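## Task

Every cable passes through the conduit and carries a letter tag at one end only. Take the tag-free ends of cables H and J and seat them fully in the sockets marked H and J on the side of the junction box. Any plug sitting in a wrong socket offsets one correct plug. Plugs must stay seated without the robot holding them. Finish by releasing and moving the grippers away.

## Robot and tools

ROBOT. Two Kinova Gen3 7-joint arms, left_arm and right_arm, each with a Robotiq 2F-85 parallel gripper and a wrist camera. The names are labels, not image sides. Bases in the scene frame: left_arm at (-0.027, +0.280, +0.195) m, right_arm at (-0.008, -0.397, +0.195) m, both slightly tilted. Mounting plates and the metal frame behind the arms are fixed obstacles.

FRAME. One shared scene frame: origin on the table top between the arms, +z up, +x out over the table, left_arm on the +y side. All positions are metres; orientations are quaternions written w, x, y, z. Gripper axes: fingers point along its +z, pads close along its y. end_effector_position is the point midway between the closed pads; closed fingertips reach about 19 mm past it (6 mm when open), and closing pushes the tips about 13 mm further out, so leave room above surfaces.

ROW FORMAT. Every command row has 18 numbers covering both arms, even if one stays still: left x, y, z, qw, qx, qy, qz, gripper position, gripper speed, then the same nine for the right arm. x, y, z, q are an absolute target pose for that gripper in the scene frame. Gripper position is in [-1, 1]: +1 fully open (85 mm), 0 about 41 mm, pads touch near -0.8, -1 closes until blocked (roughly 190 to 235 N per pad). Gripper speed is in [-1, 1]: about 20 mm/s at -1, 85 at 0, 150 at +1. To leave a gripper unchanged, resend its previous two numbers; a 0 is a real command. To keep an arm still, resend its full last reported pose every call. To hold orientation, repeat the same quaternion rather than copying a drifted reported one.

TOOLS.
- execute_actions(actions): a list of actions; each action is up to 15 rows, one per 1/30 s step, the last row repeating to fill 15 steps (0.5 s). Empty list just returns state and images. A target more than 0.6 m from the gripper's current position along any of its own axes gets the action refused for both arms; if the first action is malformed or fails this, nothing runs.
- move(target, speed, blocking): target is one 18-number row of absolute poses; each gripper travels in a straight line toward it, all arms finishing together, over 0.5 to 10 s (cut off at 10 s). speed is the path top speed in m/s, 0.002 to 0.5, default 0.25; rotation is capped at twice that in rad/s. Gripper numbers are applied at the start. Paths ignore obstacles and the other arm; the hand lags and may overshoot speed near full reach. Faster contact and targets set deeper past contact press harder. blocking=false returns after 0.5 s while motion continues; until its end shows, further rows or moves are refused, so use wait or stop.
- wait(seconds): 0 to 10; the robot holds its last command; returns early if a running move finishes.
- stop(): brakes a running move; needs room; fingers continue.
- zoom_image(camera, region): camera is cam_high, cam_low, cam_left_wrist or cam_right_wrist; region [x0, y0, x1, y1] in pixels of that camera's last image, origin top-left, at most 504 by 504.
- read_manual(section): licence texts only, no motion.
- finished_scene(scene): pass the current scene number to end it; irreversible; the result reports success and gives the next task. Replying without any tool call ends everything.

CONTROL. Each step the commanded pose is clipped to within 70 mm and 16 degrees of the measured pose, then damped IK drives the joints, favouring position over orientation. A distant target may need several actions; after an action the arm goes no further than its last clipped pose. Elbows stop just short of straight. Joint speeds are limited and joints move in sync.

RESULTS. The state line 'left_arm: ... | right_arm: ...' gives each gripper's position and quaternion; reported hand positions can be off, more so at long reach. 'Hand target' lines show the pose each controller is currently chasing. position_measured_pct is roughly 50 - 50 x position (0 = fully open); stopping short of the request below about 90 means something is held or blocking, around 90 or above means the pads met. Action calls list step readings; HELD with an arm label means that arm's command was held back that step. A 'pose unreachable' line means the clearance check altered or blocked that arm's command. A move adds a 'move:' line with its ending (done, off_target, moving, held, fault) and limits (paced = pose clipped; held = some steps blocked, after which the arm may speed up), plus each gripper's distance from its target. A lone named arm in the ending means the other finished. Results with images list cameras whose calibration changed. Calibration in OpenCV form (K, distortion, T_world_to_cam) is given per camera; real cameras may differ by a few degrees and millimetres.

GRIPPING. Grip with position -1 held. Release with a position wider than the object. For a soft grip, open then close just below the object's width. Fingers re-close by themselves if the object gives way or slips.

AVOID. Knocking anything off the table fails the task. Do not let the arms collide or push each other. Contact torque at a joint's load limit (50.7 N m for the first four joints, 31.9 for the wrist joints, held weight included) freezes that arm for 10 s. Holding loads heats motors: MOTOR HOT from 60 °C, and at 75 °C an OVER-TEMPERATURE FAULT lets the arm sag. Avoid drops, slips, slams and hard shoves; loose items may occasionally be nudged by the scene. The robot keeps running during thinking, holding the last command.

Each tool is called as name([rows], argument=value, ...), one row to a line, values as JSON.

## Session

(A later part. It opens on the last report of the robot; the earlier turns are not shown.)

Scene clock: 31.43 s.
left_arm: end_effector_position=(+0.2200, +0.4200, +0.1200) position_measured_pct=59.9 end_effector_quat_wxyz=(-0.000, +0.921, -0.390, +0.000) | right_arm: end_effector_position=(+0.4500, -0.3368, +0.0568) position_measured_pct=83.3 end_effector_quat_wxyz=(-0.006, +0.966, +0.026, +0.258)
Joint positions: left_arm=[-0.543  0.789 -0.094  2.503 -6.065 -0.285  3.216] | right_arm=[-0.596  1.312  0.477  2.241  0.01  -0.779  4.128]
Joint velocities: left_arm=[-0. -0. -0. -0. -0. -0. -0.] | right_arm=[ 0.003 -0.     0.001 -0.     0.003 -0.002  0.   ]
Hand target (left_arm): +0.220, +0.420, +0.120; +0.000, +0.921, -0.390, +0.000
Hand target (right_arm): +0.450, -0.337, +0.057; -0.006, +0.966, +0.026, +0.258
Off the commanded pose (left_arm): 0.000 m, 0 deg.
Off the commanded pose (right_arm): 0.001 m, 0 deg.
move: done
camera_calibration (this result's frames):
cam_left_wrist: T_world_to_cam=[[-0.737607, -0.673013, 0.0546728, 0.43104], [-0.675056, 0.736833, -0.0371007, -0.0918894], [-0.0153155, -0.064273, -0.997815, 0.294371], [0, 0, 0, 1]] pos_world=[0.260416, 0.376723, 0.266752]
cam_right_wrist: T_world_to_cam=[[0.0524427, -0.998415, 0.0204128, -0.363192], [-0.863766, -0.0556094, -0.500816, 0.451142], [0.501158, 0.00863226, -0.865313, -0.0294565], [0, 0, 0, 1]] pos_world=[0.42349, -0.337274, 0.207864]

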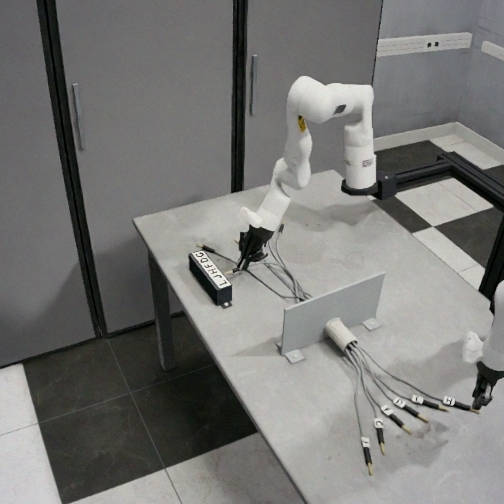

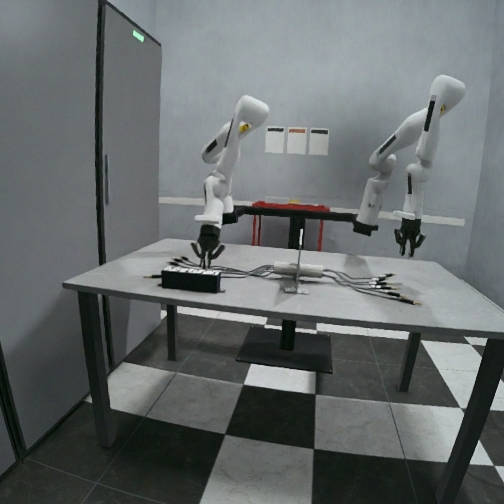

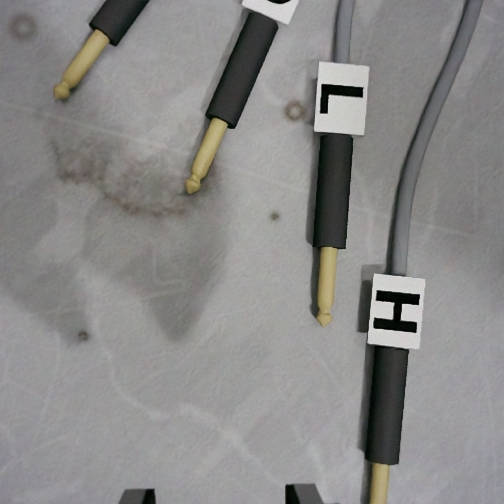

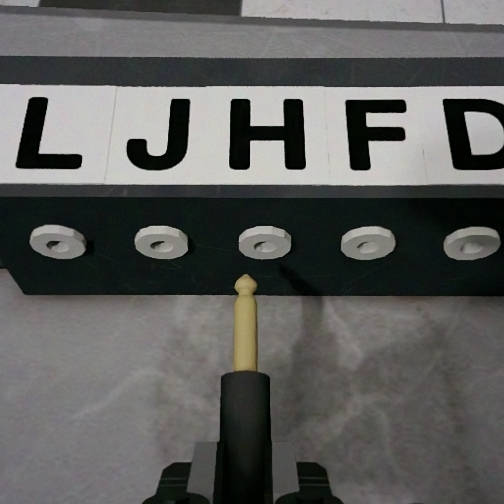

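move(target=[0.22,0.42,0.12,0,0.92,-0.39,0,-0.2,0,0.455,-0.342,0.057,-0.006,0.966,0.023,0.259,-1,0], speed=0.03)

move(target=[0.22,0.42,0.12,0,0.92,-0.39,0,-0.2,0,0.466,-0.3415,0.057,-0.006,0.966,0.023,0.259,-1,0], speed=0.01)

Scene clock: 32.27 s.
left_arm: end_effector_position=(+0.2200, +0.4200, +0.1200) position_measured_pct=59.9 end_effector_quat_wxyz=(-0.000, +0.921, -0.390, +0.000) | right_arm: end_effector_position=(+0.4549, -0.3420, +0.0569) position_measured_pct=83.3 end_effector_quat_wxyz=(-0.006, +0.966, +0.023, +0.259)
Joint positions: left_arm=[-0.543  0.789 -0.094  2.503 -6.065 -0.285  3.216] | right_arm=[-0.579  1.307  0.482  2.233  0.022 -0.774  4.128]
Joint velocities: left_arm=[-0.    -0.    -0.002 -0.    -0.001 -0.     0.   ] | right_arm=[ 0.001 -0.     0.    -0.     0.002  0.002 -0.001]
Hand target (left_arm): +0.220, +0.420, +0.120; +0.000, +0.921, -0.390, +0.000
Hand target (right_arm): +0.455, -0.342, +0.057; -0.006, +0.966, +0.023, +0.259
Off the commanded pose (left_arm): 0.000 m, 0 deg.
Off the commanded pose (right_arm): 0.000 m, 0 deg.
move: done
camera_calibration (this result's frames):
cam_left_wrist: T_world_to_cam=[[-0.737608, -0.673013, 0.0546727, 0.43104], [-0.675056, 0.736833, -0.0371009, -0.0918894], [-0.0153153, -0.064273, -0.997815, 0.294371], [0, 0, 0, 1]] pos_world=[0.260417, 0.376723, 0.266752]
cam_right_wrist: T_world_to_cam=[[0.0461635, -0.998745, 0.0194412, -0.365914], [-0.863639, -0.0496838, -0.501657, 0.457099], [0.501993, 0.00636807, -0.864848, -0.03288], [0, 0, 0, 1]] pos_world=[0.428165, -0.342535, 0.207984]

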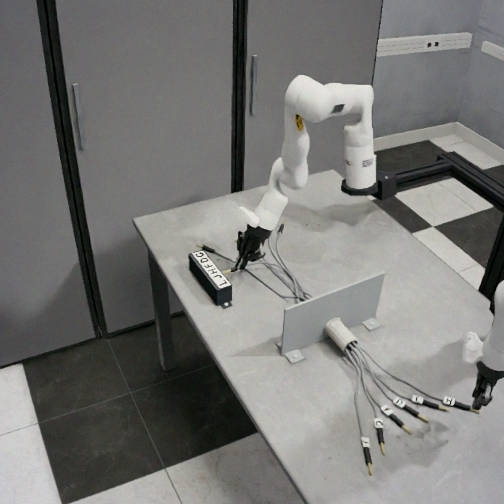

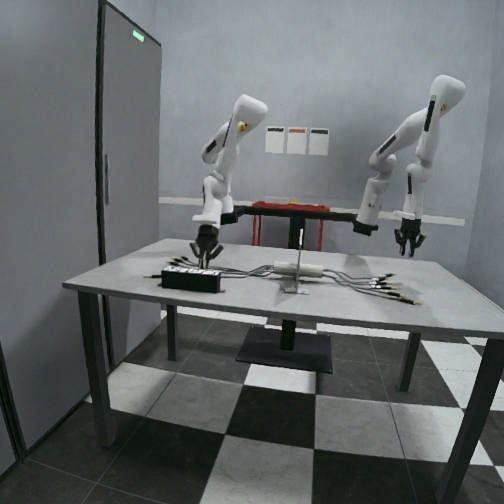

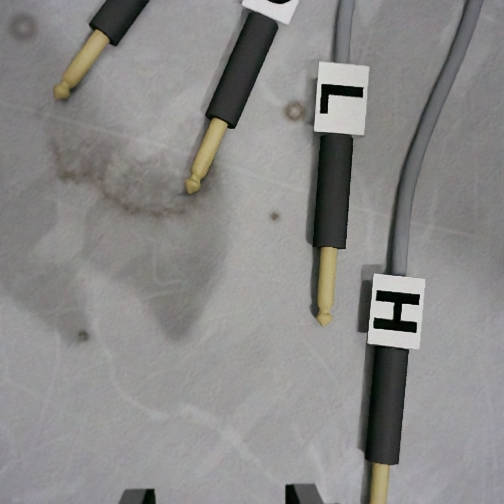

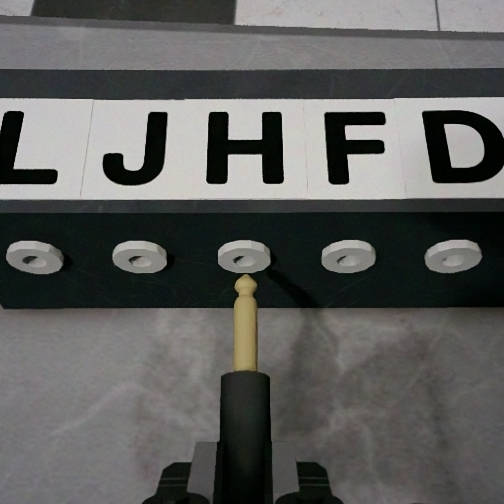

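Scene clock: 33.60 s.
left_arm: end_effector_position=(+0.2200, +0.4200, +0.1200) position_measured_pct=59.9 end_effector_quat_wxyz=(-0.000, +0.921, -0.390, +0.000) | right_arm: end_effector_position=(+0.4635, -0.3414, +0.0555) position_measured_pct=83.3 end_effector_quat_wxyz=(-0.006, +0.966, +0.024, +0.256)
Joint positions: left_arm=[-0.543  0.789 -0.094  2.503 -6.065 -0.285  3.216] | right_arm=[-0.57   1.299  0.485  2.204  0.037 -0.737  4.13 ]
Joint velocities: left_arm=[-0.    -0.002  0.    -0.     0.     0.001 -0.   ] | right_arm=[ 0.002 -0.001  0.001 -0.003  0.001  0.001 -0.001]
Hand target (left_arm): +0.220, +0.420, +0.120; +0.000, +0.921, -0.390, +0.000
Hand target (right_arm): +0.466, -0.341, +0.057; -0.006, +0.966, +0.023, +0.259
Off the commanded pose (left_arm): 0.000 m, 0 deg.
Off the commanded pose (right_arm): 0.003 m, 0 deg.
move: done
camera_calibration (this result's frames):
cam_left_wrist: T_world_to_cam=[[-0.737608, -0.673012, 0.0546729, 0.43104], [-0.675056, 0.736833, -0.0371008, -0.0918895], [-0.0153155, -0.0642731, -0.997815, 0.294371], [0, 0, 0, 1]] pos_world=[0.260416, 0.376723, 0.266752]
cam_right_wrist: T_world_to_cam=[[0.0477119, -0.998655, 0.0203029, -0.366415], [-0.866229, -0.0514889, -0.496987, 0.464232], [0.497364, 0.00612525, -0.86752, -0.0362379], [0, 0, 0, 1]] pos_world=[0.437637, -0.341798, 0.206719]

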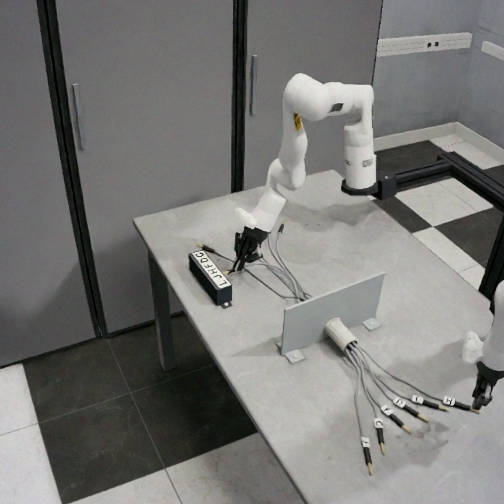

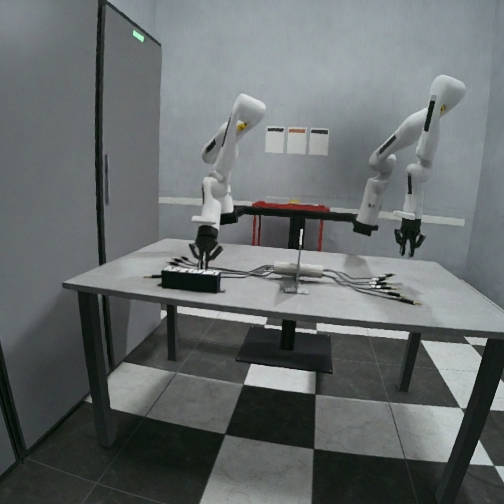

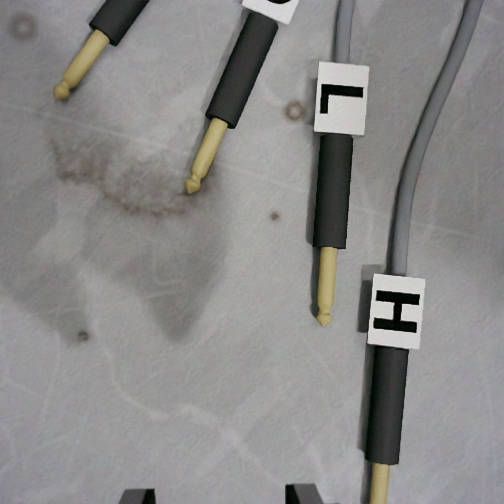

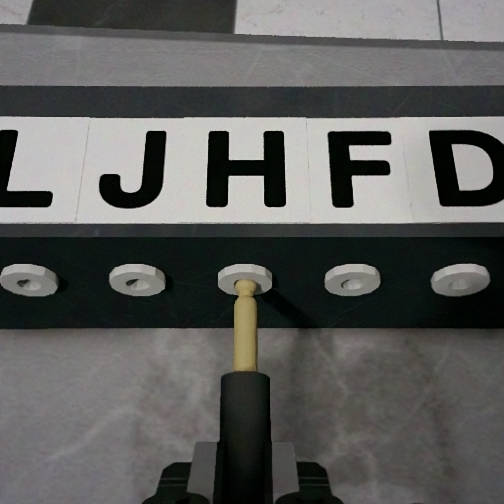

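Too high; lower.

move(target=[0.22,0.42,0.12,0,0.92,-0.39,0,-0.2,0,0.464,-0.341,0.0535,-0.006,0.966,0.023,0.259,-1,0], speed=0.01)

move(target=[0.22,0.42,0.12,0,0.92,-0.39,0,-0.2,0,0.478,-0.3403,0.0535,-0.006,0.966,0.023,0.259,-1,0], speed=0.01)

Scene clock: 34.43 s.
left_arm: end_effector_position=(+0.2200, +0.4200, +0.1200) position_measured_pct=59.9 end_effector_quat_wxyz=(-0.000, +0.921, -0.390, +0.000) | right_arm: end_effector_position=(+0.4640, -0.3411, +0.0536) position_measured_pct=83.3 end_effector_quat_wxyz=(-0.006, +0.966, +0.023, +0.259)
Joint positions: left_arm=[-0.543  0.789 -0.094  2.503 -6.065 -0.285  3.216] | right_arm=[-0.571  1.308  0.484  2.202  0.03  -0.748  4.128]
Joint velocities: left_arm=[ 0.001  0.001  0.001 -0.     0.001  0.001  0.   ] | right_arm=[ 0.     0.002  0.    -0.002 -0.001 -0.002  0.   ]
Hand target (left_arm): +0.220, +0.420, +0.120; +0.000, +0.921, -0.390, +0.000
Hand target (right_arm): +0.464, -0.341, +0.054; -0.006, +0.966, +0.023, +0.259
Off the commanded pose (left_arm): 0.000 m, 0 deg.
Off the commanded pose (right_arm): 0.000 m, 0 deg.
move: done
camera_calibration (this result's frames):
cam_left_wrist: T_world_to_cam=[[-0.737607, -0.673013, 0.0546726, 0.43104], [-0.675056, 0.736833, -0.0371008, -0.0918893], [-0.0153153, -0.0642729, -0.997815, 0.294371], [0, 0, 0, 1]] pos_world=[0.260417, 0.376723, 0.266752]
cam_right_wrist: T_world_to_cam=[[0.045959, -0.998758, 0.019221, -0.365192], [-0.863499, -0.0493944, -0.501927, 0.463428], [0.502253, 0.00647071, -0.864697, -0.0403971], [0, 0, 0, 1]] pos_world=[0.437243, -0.341586, 0.204695]

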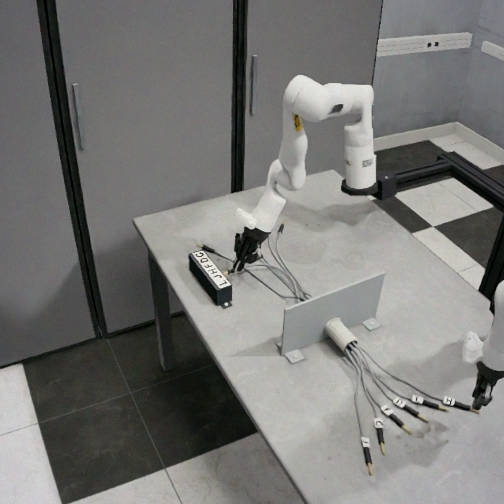

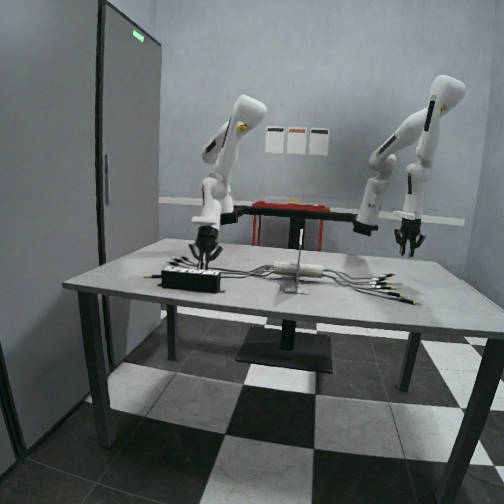

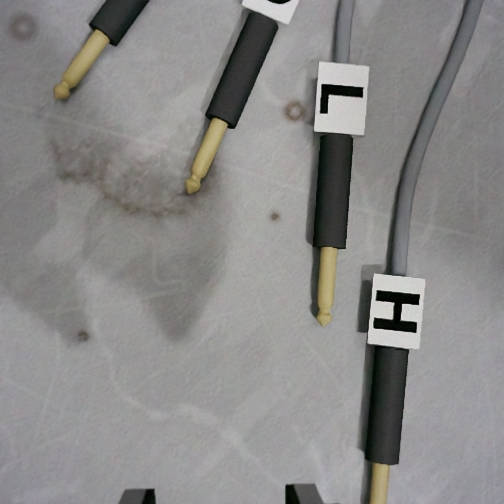

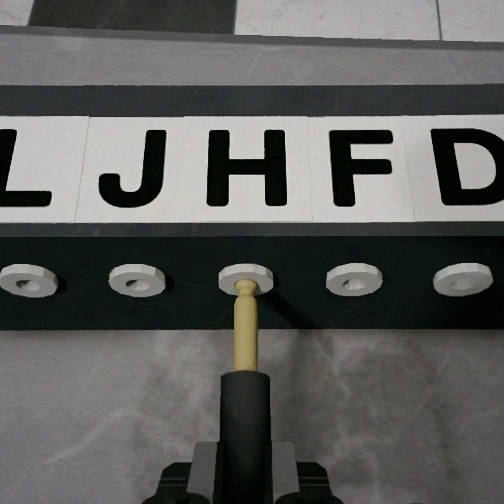

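Scene clock: 36.07 s.
left_arm: end_effector_position=(+0.2200, +0.4200, +0.1200) position_measured_pct=59.9 end_effector_quat_wxyz=(-0.000, +0.921, -0.390, +0.000) | right_arm: end_effector_position=(+0.4782, -0.3403, +0.0537) position_measured_pct=83.3 end_effector_quat_wxyz=(-0.006, +0.966, +0.023, +0.259)
Joint positions: left_arm=[-0.543  0.789 -0.094  2.503 -6.065 -0.285  3.216] | right_arm=[-0.558  1.296  0.489  2.163  0.047 -0.704  4.129]
Joint velocities: left_arm=[-0.001  0.001  0.002 -0.     0.001 -0.    -0.   ] | right_arm=[ 0.001 -0.    -0.    -0.003  0.001  0.002 -0.   ]
Hand target (left_arm): +0.220, +0.420, +0.120; +0.000, +0.921, -0.390, +0.000
Hand target (right_arm): +0.478, -0.340, +0.053; -0.006, +0.966, +0.023, +0.259
Off the commanded pose (left_arm): 0.000 m, 0 deg.
Off the commanded pose (right_arm): 0.000 m, 0 deg.
move: done
camera_calibration (this result's frames):
cam_left_wrist: T_world_to_cam=[[-0.737608, -0.673013, 0.0546726, 0.43104], [-0.675056, 0.736833, -0.0371009, -0.0918894], [-0.0153152, -0.064273, -0.997815, 0.294371], [0, 0, 0, 1]] pos_world=[0.260417, 0.376723, 0.266752]
cam_right_wrist: T_world_to_cam=[[0.0458071, -0.998768, 0.0190747, -0.365057], [-0.863267, -0.0491864, -0.502345, 0.475741], [0.502664, 0.00654437, -0.864457, -0.0475951], [0, 0, 0, 1]] pos_world=[0.451338, -0.340896, 0.204805]

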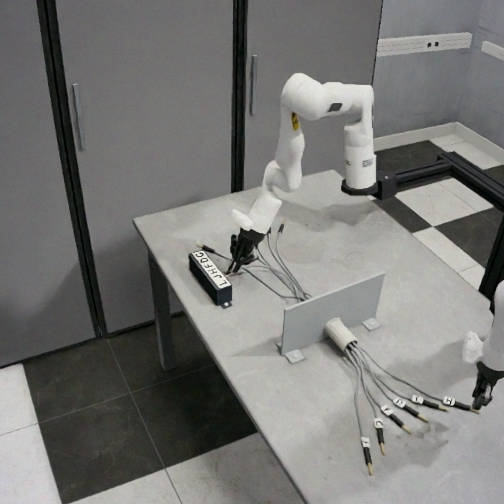

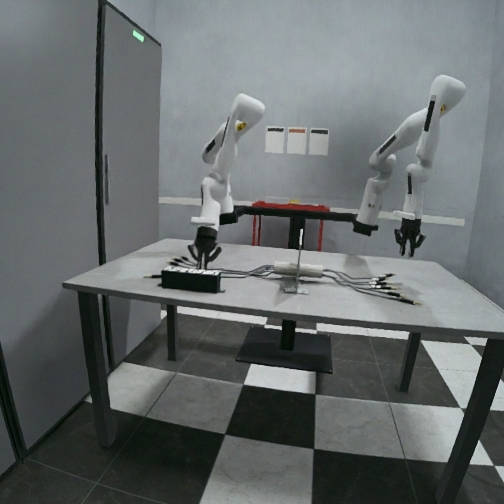

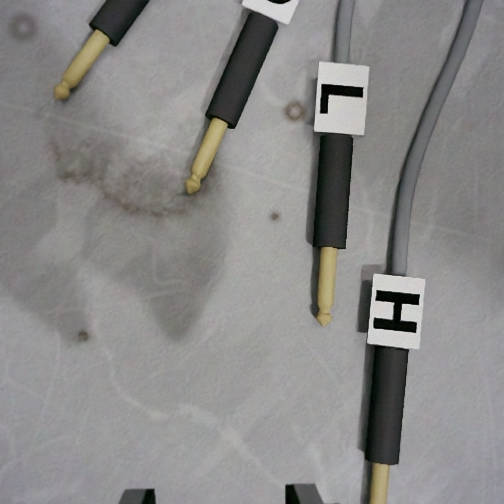

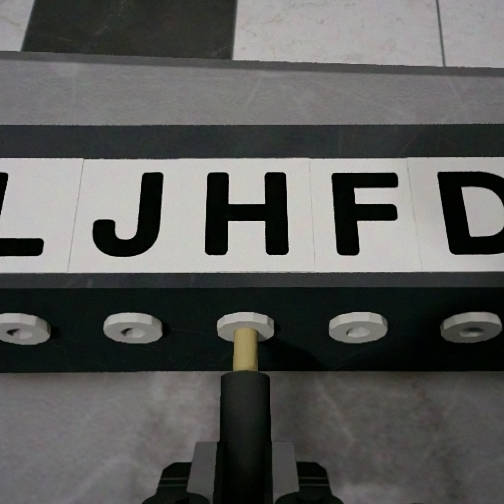

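move(target=[0.22,0.42,0.12,0,0.92,-0.39,0,-0.2,0,0.496,-0.3395,0.0555,-0.006,0.966,0.023,0.259,-1,0], speed=0.01)

Scene clock: 38.13 s.
left_arm: end_effector_position=(+0.2200, +0.4200, +0.1200) position_measured_pct=59.9 end_effector_quat_wxyz=(-0.000, +0.921, -0.390, +0.000) | right_arm: end_effector_position=(+0.4914, -0.3398, +0.0540) position_measured_pct=83.3 end_effector_quat_wxyz=(-0.005, +0.967, +0.024, +0.254)
Joint positions: left_arm=[-0.543  0.789 -0.094  2.503 -6.065 -0.285  3.216] | right_arm=[-0.543  1.279  0.492  2.118  0.073 -0.643  4.13 ]
Joint velocities: left_arm=[ 0.001 -0.001 -0.003  0.     0.001 -0.     0.   ] | right_arm=[ 0.001 -0.001 -0.001 -0.002  0.     0.003 -0.001]
Hand target (left_arm): +0.220, +0.420, +0.120; +0.000, +0.921, -0.390, +0.000
Hand target (right_arm): +0.496, -0.339, +0.056; -0.006, +0.966, +0.023, +0.259
Off the commanded pose (left_arm): 0.000 m, 0 deg.
Off the commanded pose (right_arm): 0.005 m, 1 deg.
move: off_target (right_arm)
camera_calibration (this result's frames):
cam_left_wrist: T_world_to_cam=[[-0.737607, -0.673013, 0.0546728, 0.43104], [-0.675056, 0.736833, -0.0371007, -0.0918893], [-0.0153154, -0.064273, -0.997815, 0.294371], [0, 0, 0, 1]] pos_world=[0.260416, 0.376723, 0.266752]
cam_right_wrist: T_world_to_cam=[[0.0474849, -0.998645, 0.0212733, -0.365982], [-0.86806, -0.0517936, -0.49375, 0.488331], [0.494183, 0.00497911, -0.869344, -0.0501511], [0, 0, 0, 1]] pos_world=[0.466063, -0.339944, 0.2053]

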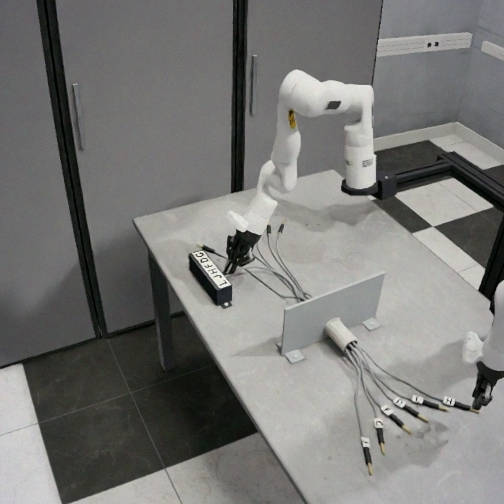

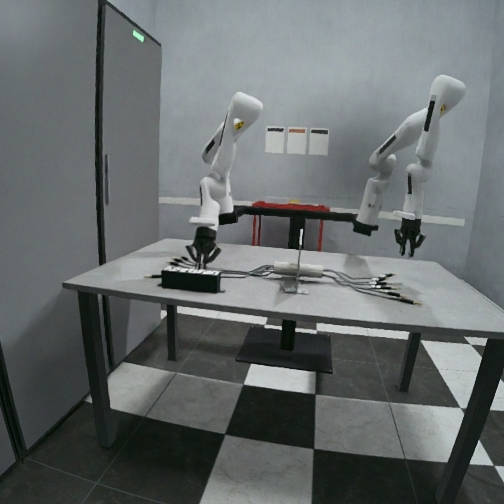

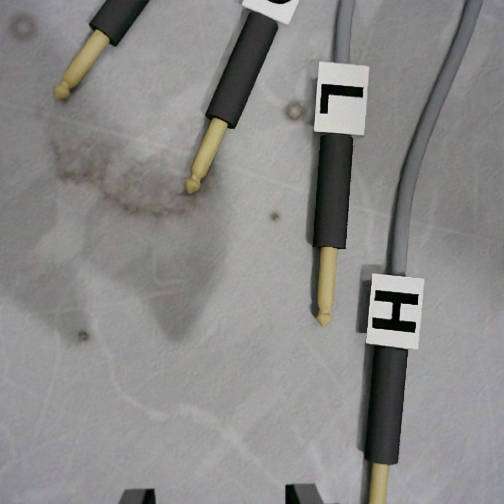

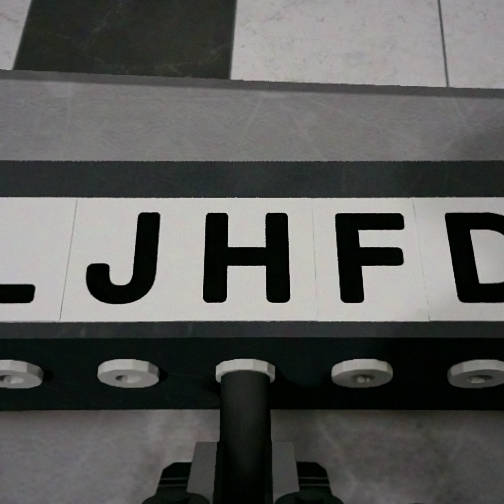

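Looks seated; verify later from above.

move(target=[0.22,0.42,0.12,0,0.92,-0.39,0,-0.2,0,0.4915,-0.3398,0.054,-0.006,0.966,0.023,0.259,-0.3,0], speed=0.03)

move(target=[0.22,0.42,0.12,0,0.92,-0.39,0,-0.2,0,0.475,-0.34,0.11,0,1,0.023,0,-0.3,0], speed=0.2)

move(target=[0.22,0.42,0.12,0,0.92,-0.39,0,-0.2,0,0.375,-0.4625,0.07,0.172,0.724,-0.64,0.194,-0.3,0])

Scene clock: 38.93 s.
left_arm: end_effector_position=(+0.2200, +0.4200, +0.1200) position_measured_pct=59.9 end_effector_quat_wxyz=(-0.000, +0.921, -0.390, +0.000) | right_arm: end_effector_position=(+0.4915, -0.3398, +0.0540) position_measured_pct=65.1 end_effector_quat_wxyz=(-0.006, +0.966, +0.023, +0.259)
Joint positions: left_arm=[-0.543  0.789 -0.094  2.503 -6.065 -0.285  3.216] | right_arm=[-0.545  1.286  0.493  2.124  0.065 -0.661  4.129]
Joint velocities: left_arm=[-0.001  0.002  0.001  0.    -0.001  0.    -0.   ] | right_arm=[-0.     0.     0.     0.    -0.001 -0.001  0.   ]
Hand target (left_arm): +0.220, +0.420, +0.120; +0.000, +0.921, -0.390, +0.000
Hand target (right_arm): +0.492, -0.340, +0.054; -0.006, +0.966, +0.023, +0.259
Off the commanded pose (left_arm): 0.000 m, 0 deg.
Off the commanded pose (right_arm): 0.000 m, 0 deg.
move: done
camera_calibration (this result's frames):
cam_left_wrist: T_world_to_cam=[[-0.737608, -0.673012, 0.0546727, 0.43104], [-0.675056, 0.736833, -0.0371009, -0.0918895], [-0.0153153, -0.064273, -0.997815, 0.294371], [0, 0, 0, 1]] pos_world=[0.260417, 0.376723, 0.266752]
cam_right_wrist: T_world_to_cam=[[0.0460394, -0.998756, 0.019157, -0.365249], [-0.863481, -0.0494315, -0.501954, 0.487478], [0.502276, 0.00656793, -0.864682, -0.0538648], [0, 0, 0, 1]] pos_world=[0.464798, -0.340344, 0.205112]

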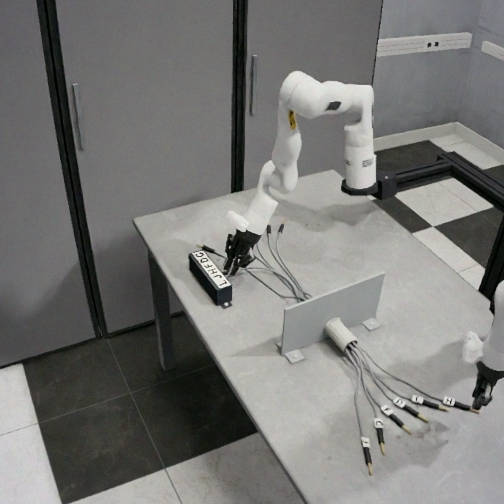

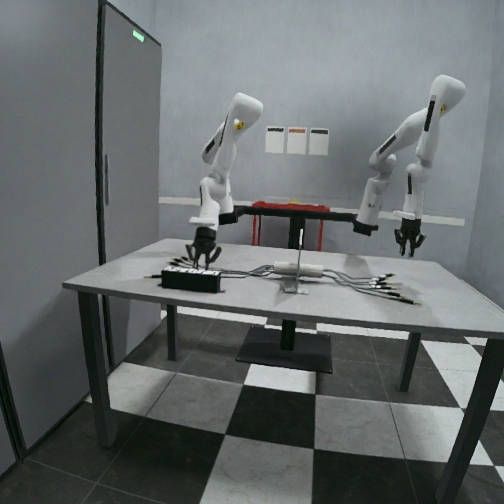

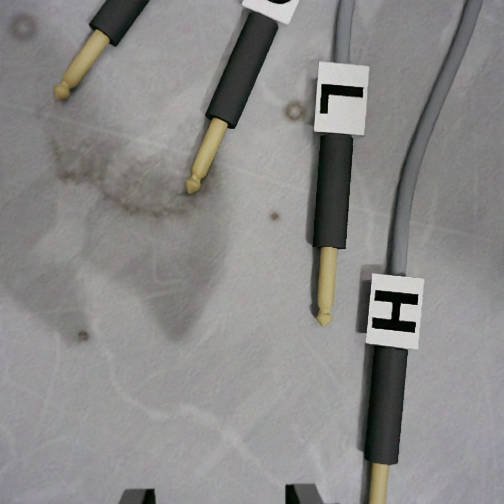

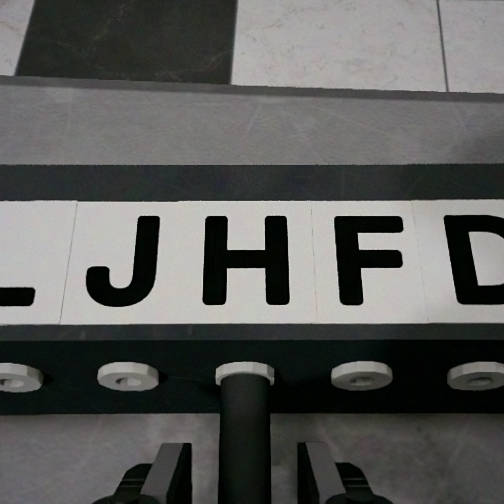

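Scene clock: 40.67 s.
left_arm: end_effector_position=(+0.2200, +0.4200, +0.1200) position_measured_pct=59.9 end_effector_quat_wxyz=(-0.000, +0.921, -0.390, +0.000) | right_arm: end_effector_position=(+0.4742, -0.3389, +0.1098) position_measured_pct=65.1 end_effector_quat_wxyz=(-0.000, +1.000, +0.024, -0.001)
Joint positions: left_arm=[-0.543  0.789 -0.094  2.503 -6.065 -0.285  3.216] | right_arm=[-0.181  0.969  0.065  1.741  0.302  0.443  4.222]
Joint velocities: left_arm=[ 0.001  0.    -0.001  0.     0.001  0.     0.   ] | right_arm=[ 0.011  0.002  0.    -0.003 -0.003  0.003  0.004]
Hand target (left_arm): +0.220, +0.420, +0.120; +0.000, +0.921, -0.390, +0.000
Hand target (right_arm): +0.474, -0.339, +0.110; -0.000, +1.000, +0.023, -0.001
Off the commanded pose (left_arm): 0.000 m, 0 deg.
Off the commanded pose (right_arm): 0.001 m, 0 deg.
move: done
camera_calibration (this result's frames):
cam_left_wrist: T_world_to_cam=[[-0.737607, -0.673013, 0.0546727, 0.43104], [-0.675056, 0.736833, -0.0371007, -0.0918893], [-0.0153154, -0.0642729, -0.997815, 0.294371], [0, 0, 0, 1]] pos_world=[0.260416, 0.376723, 0.266752]
cam_right_wrist: T_world_to_cam=[[0.0553848, -0.998332, 0.0163311, -0.368621], [-0.998464, -0.0553987, -0.000396496, 0.50749], [0.00130055, -0.016284, -0.999867, 0.247684], [0, 0, 0, 1]] pos_world=[0.526805, -0.335858, 0.253872]

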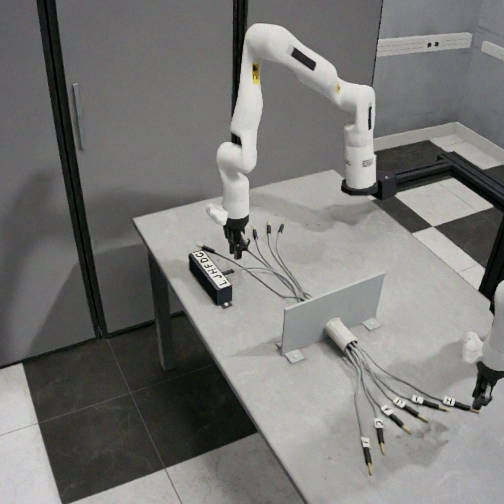

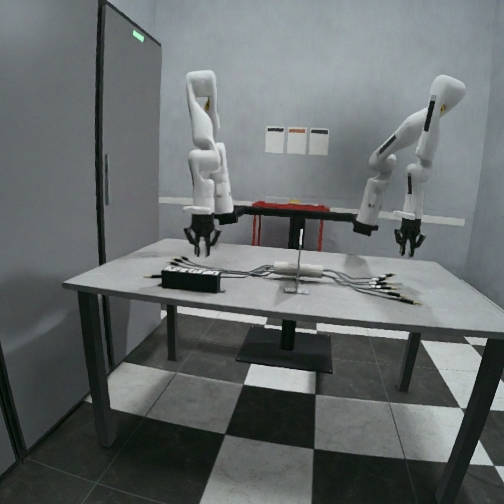

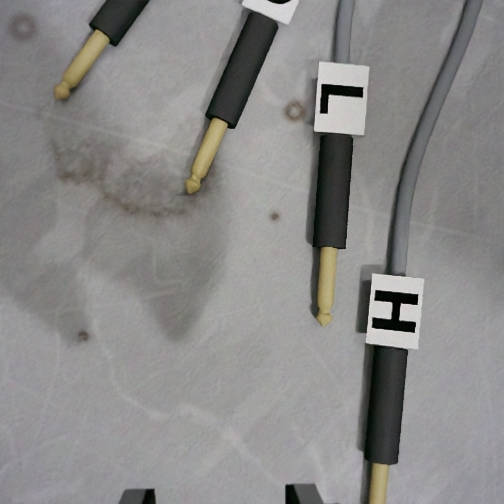

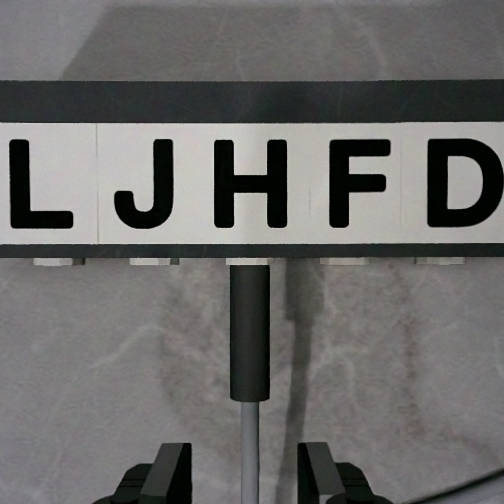

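Scene clock: 44.20 s.
left_arm: end_effector_position=(+0.2200, +0.4200, +0.1200) position_measured_pct=59.9 end_effector_quat_wxyz=(-0.000, +0.921, -0.390, +0.000) | right_arm: end_effector_position=(+0.3756, -0.4625, +0.0707) position_measured_pct=65.1 end_effector_quat_wxyz=(+0.171, +0.723, -0.640, +0.195)
Joint positions: left_arm=[-0.543  0.789 -0.094  2.503 -6.065 -0.285  3.216] | right_arm=[-0.775  1.357  0.721  2.051 -0.445  0.159  3.12 ]
Joint velocities: left_arm=[ 0.001 -0.001 -0.    -0.     0.001 -0.001  0.   ] | right_arm=[-0.004  0.005  0.    -0.003 -0.     0.002 -0.002]
Hand target (left_arm): +0.220, +0.420, +0.120; +0.000, +0.921, -0.390, +0.000
Hand target (right_arm): +0.376, -0.462, +0.071; +0.171, +0.723, -0.640, +0.195
Off the commanded pose (left_arm): 0.000 m, 0 deg.
Off the commanded pose (right_arm): 0.001 m, 0 deg.
move: done
camera_calibration (this result's frames):
cam_left_wrist: T_world_to_cam=[[-0.737607, -0.673013, 0.0546731, 0.43104], [-0.675056, 0.736833, -0.0371008, -0.0918893], [-0.0153156, -0.0642732, -0.997815, 0.294371], [0, 0, 0, 1]] pos_world=[0.260416, 0.376723, 0.266752]
cam_right_wrist: T_world_to_cam=[[-0.992576, -0.120516, 0.0164154, 0.31371], [-0.112414, 0.857449, -0.502141, 0.527006], [0.0464408, -0.500258, -0.86463, -0.0435759], [0, 0, 0, 1]] pos_world=[0.372647, -0.435872, 0.221804]

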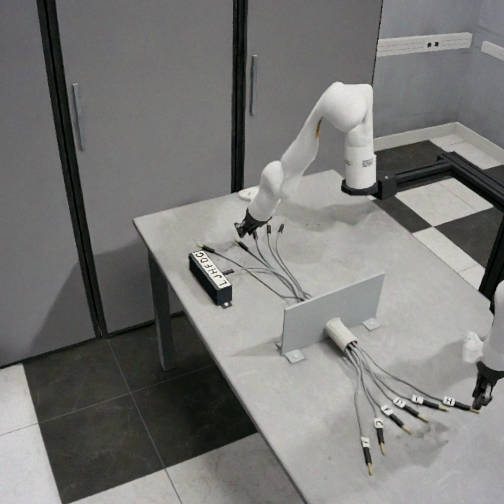

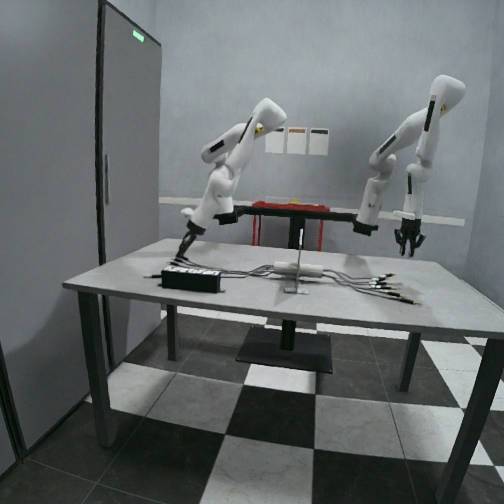

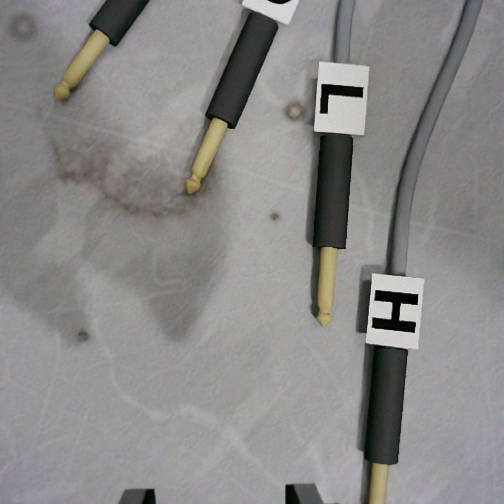

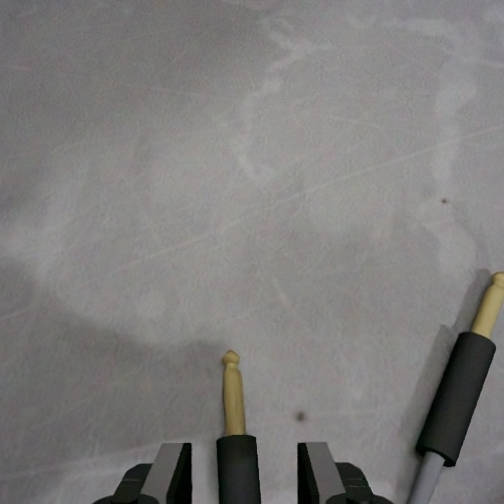

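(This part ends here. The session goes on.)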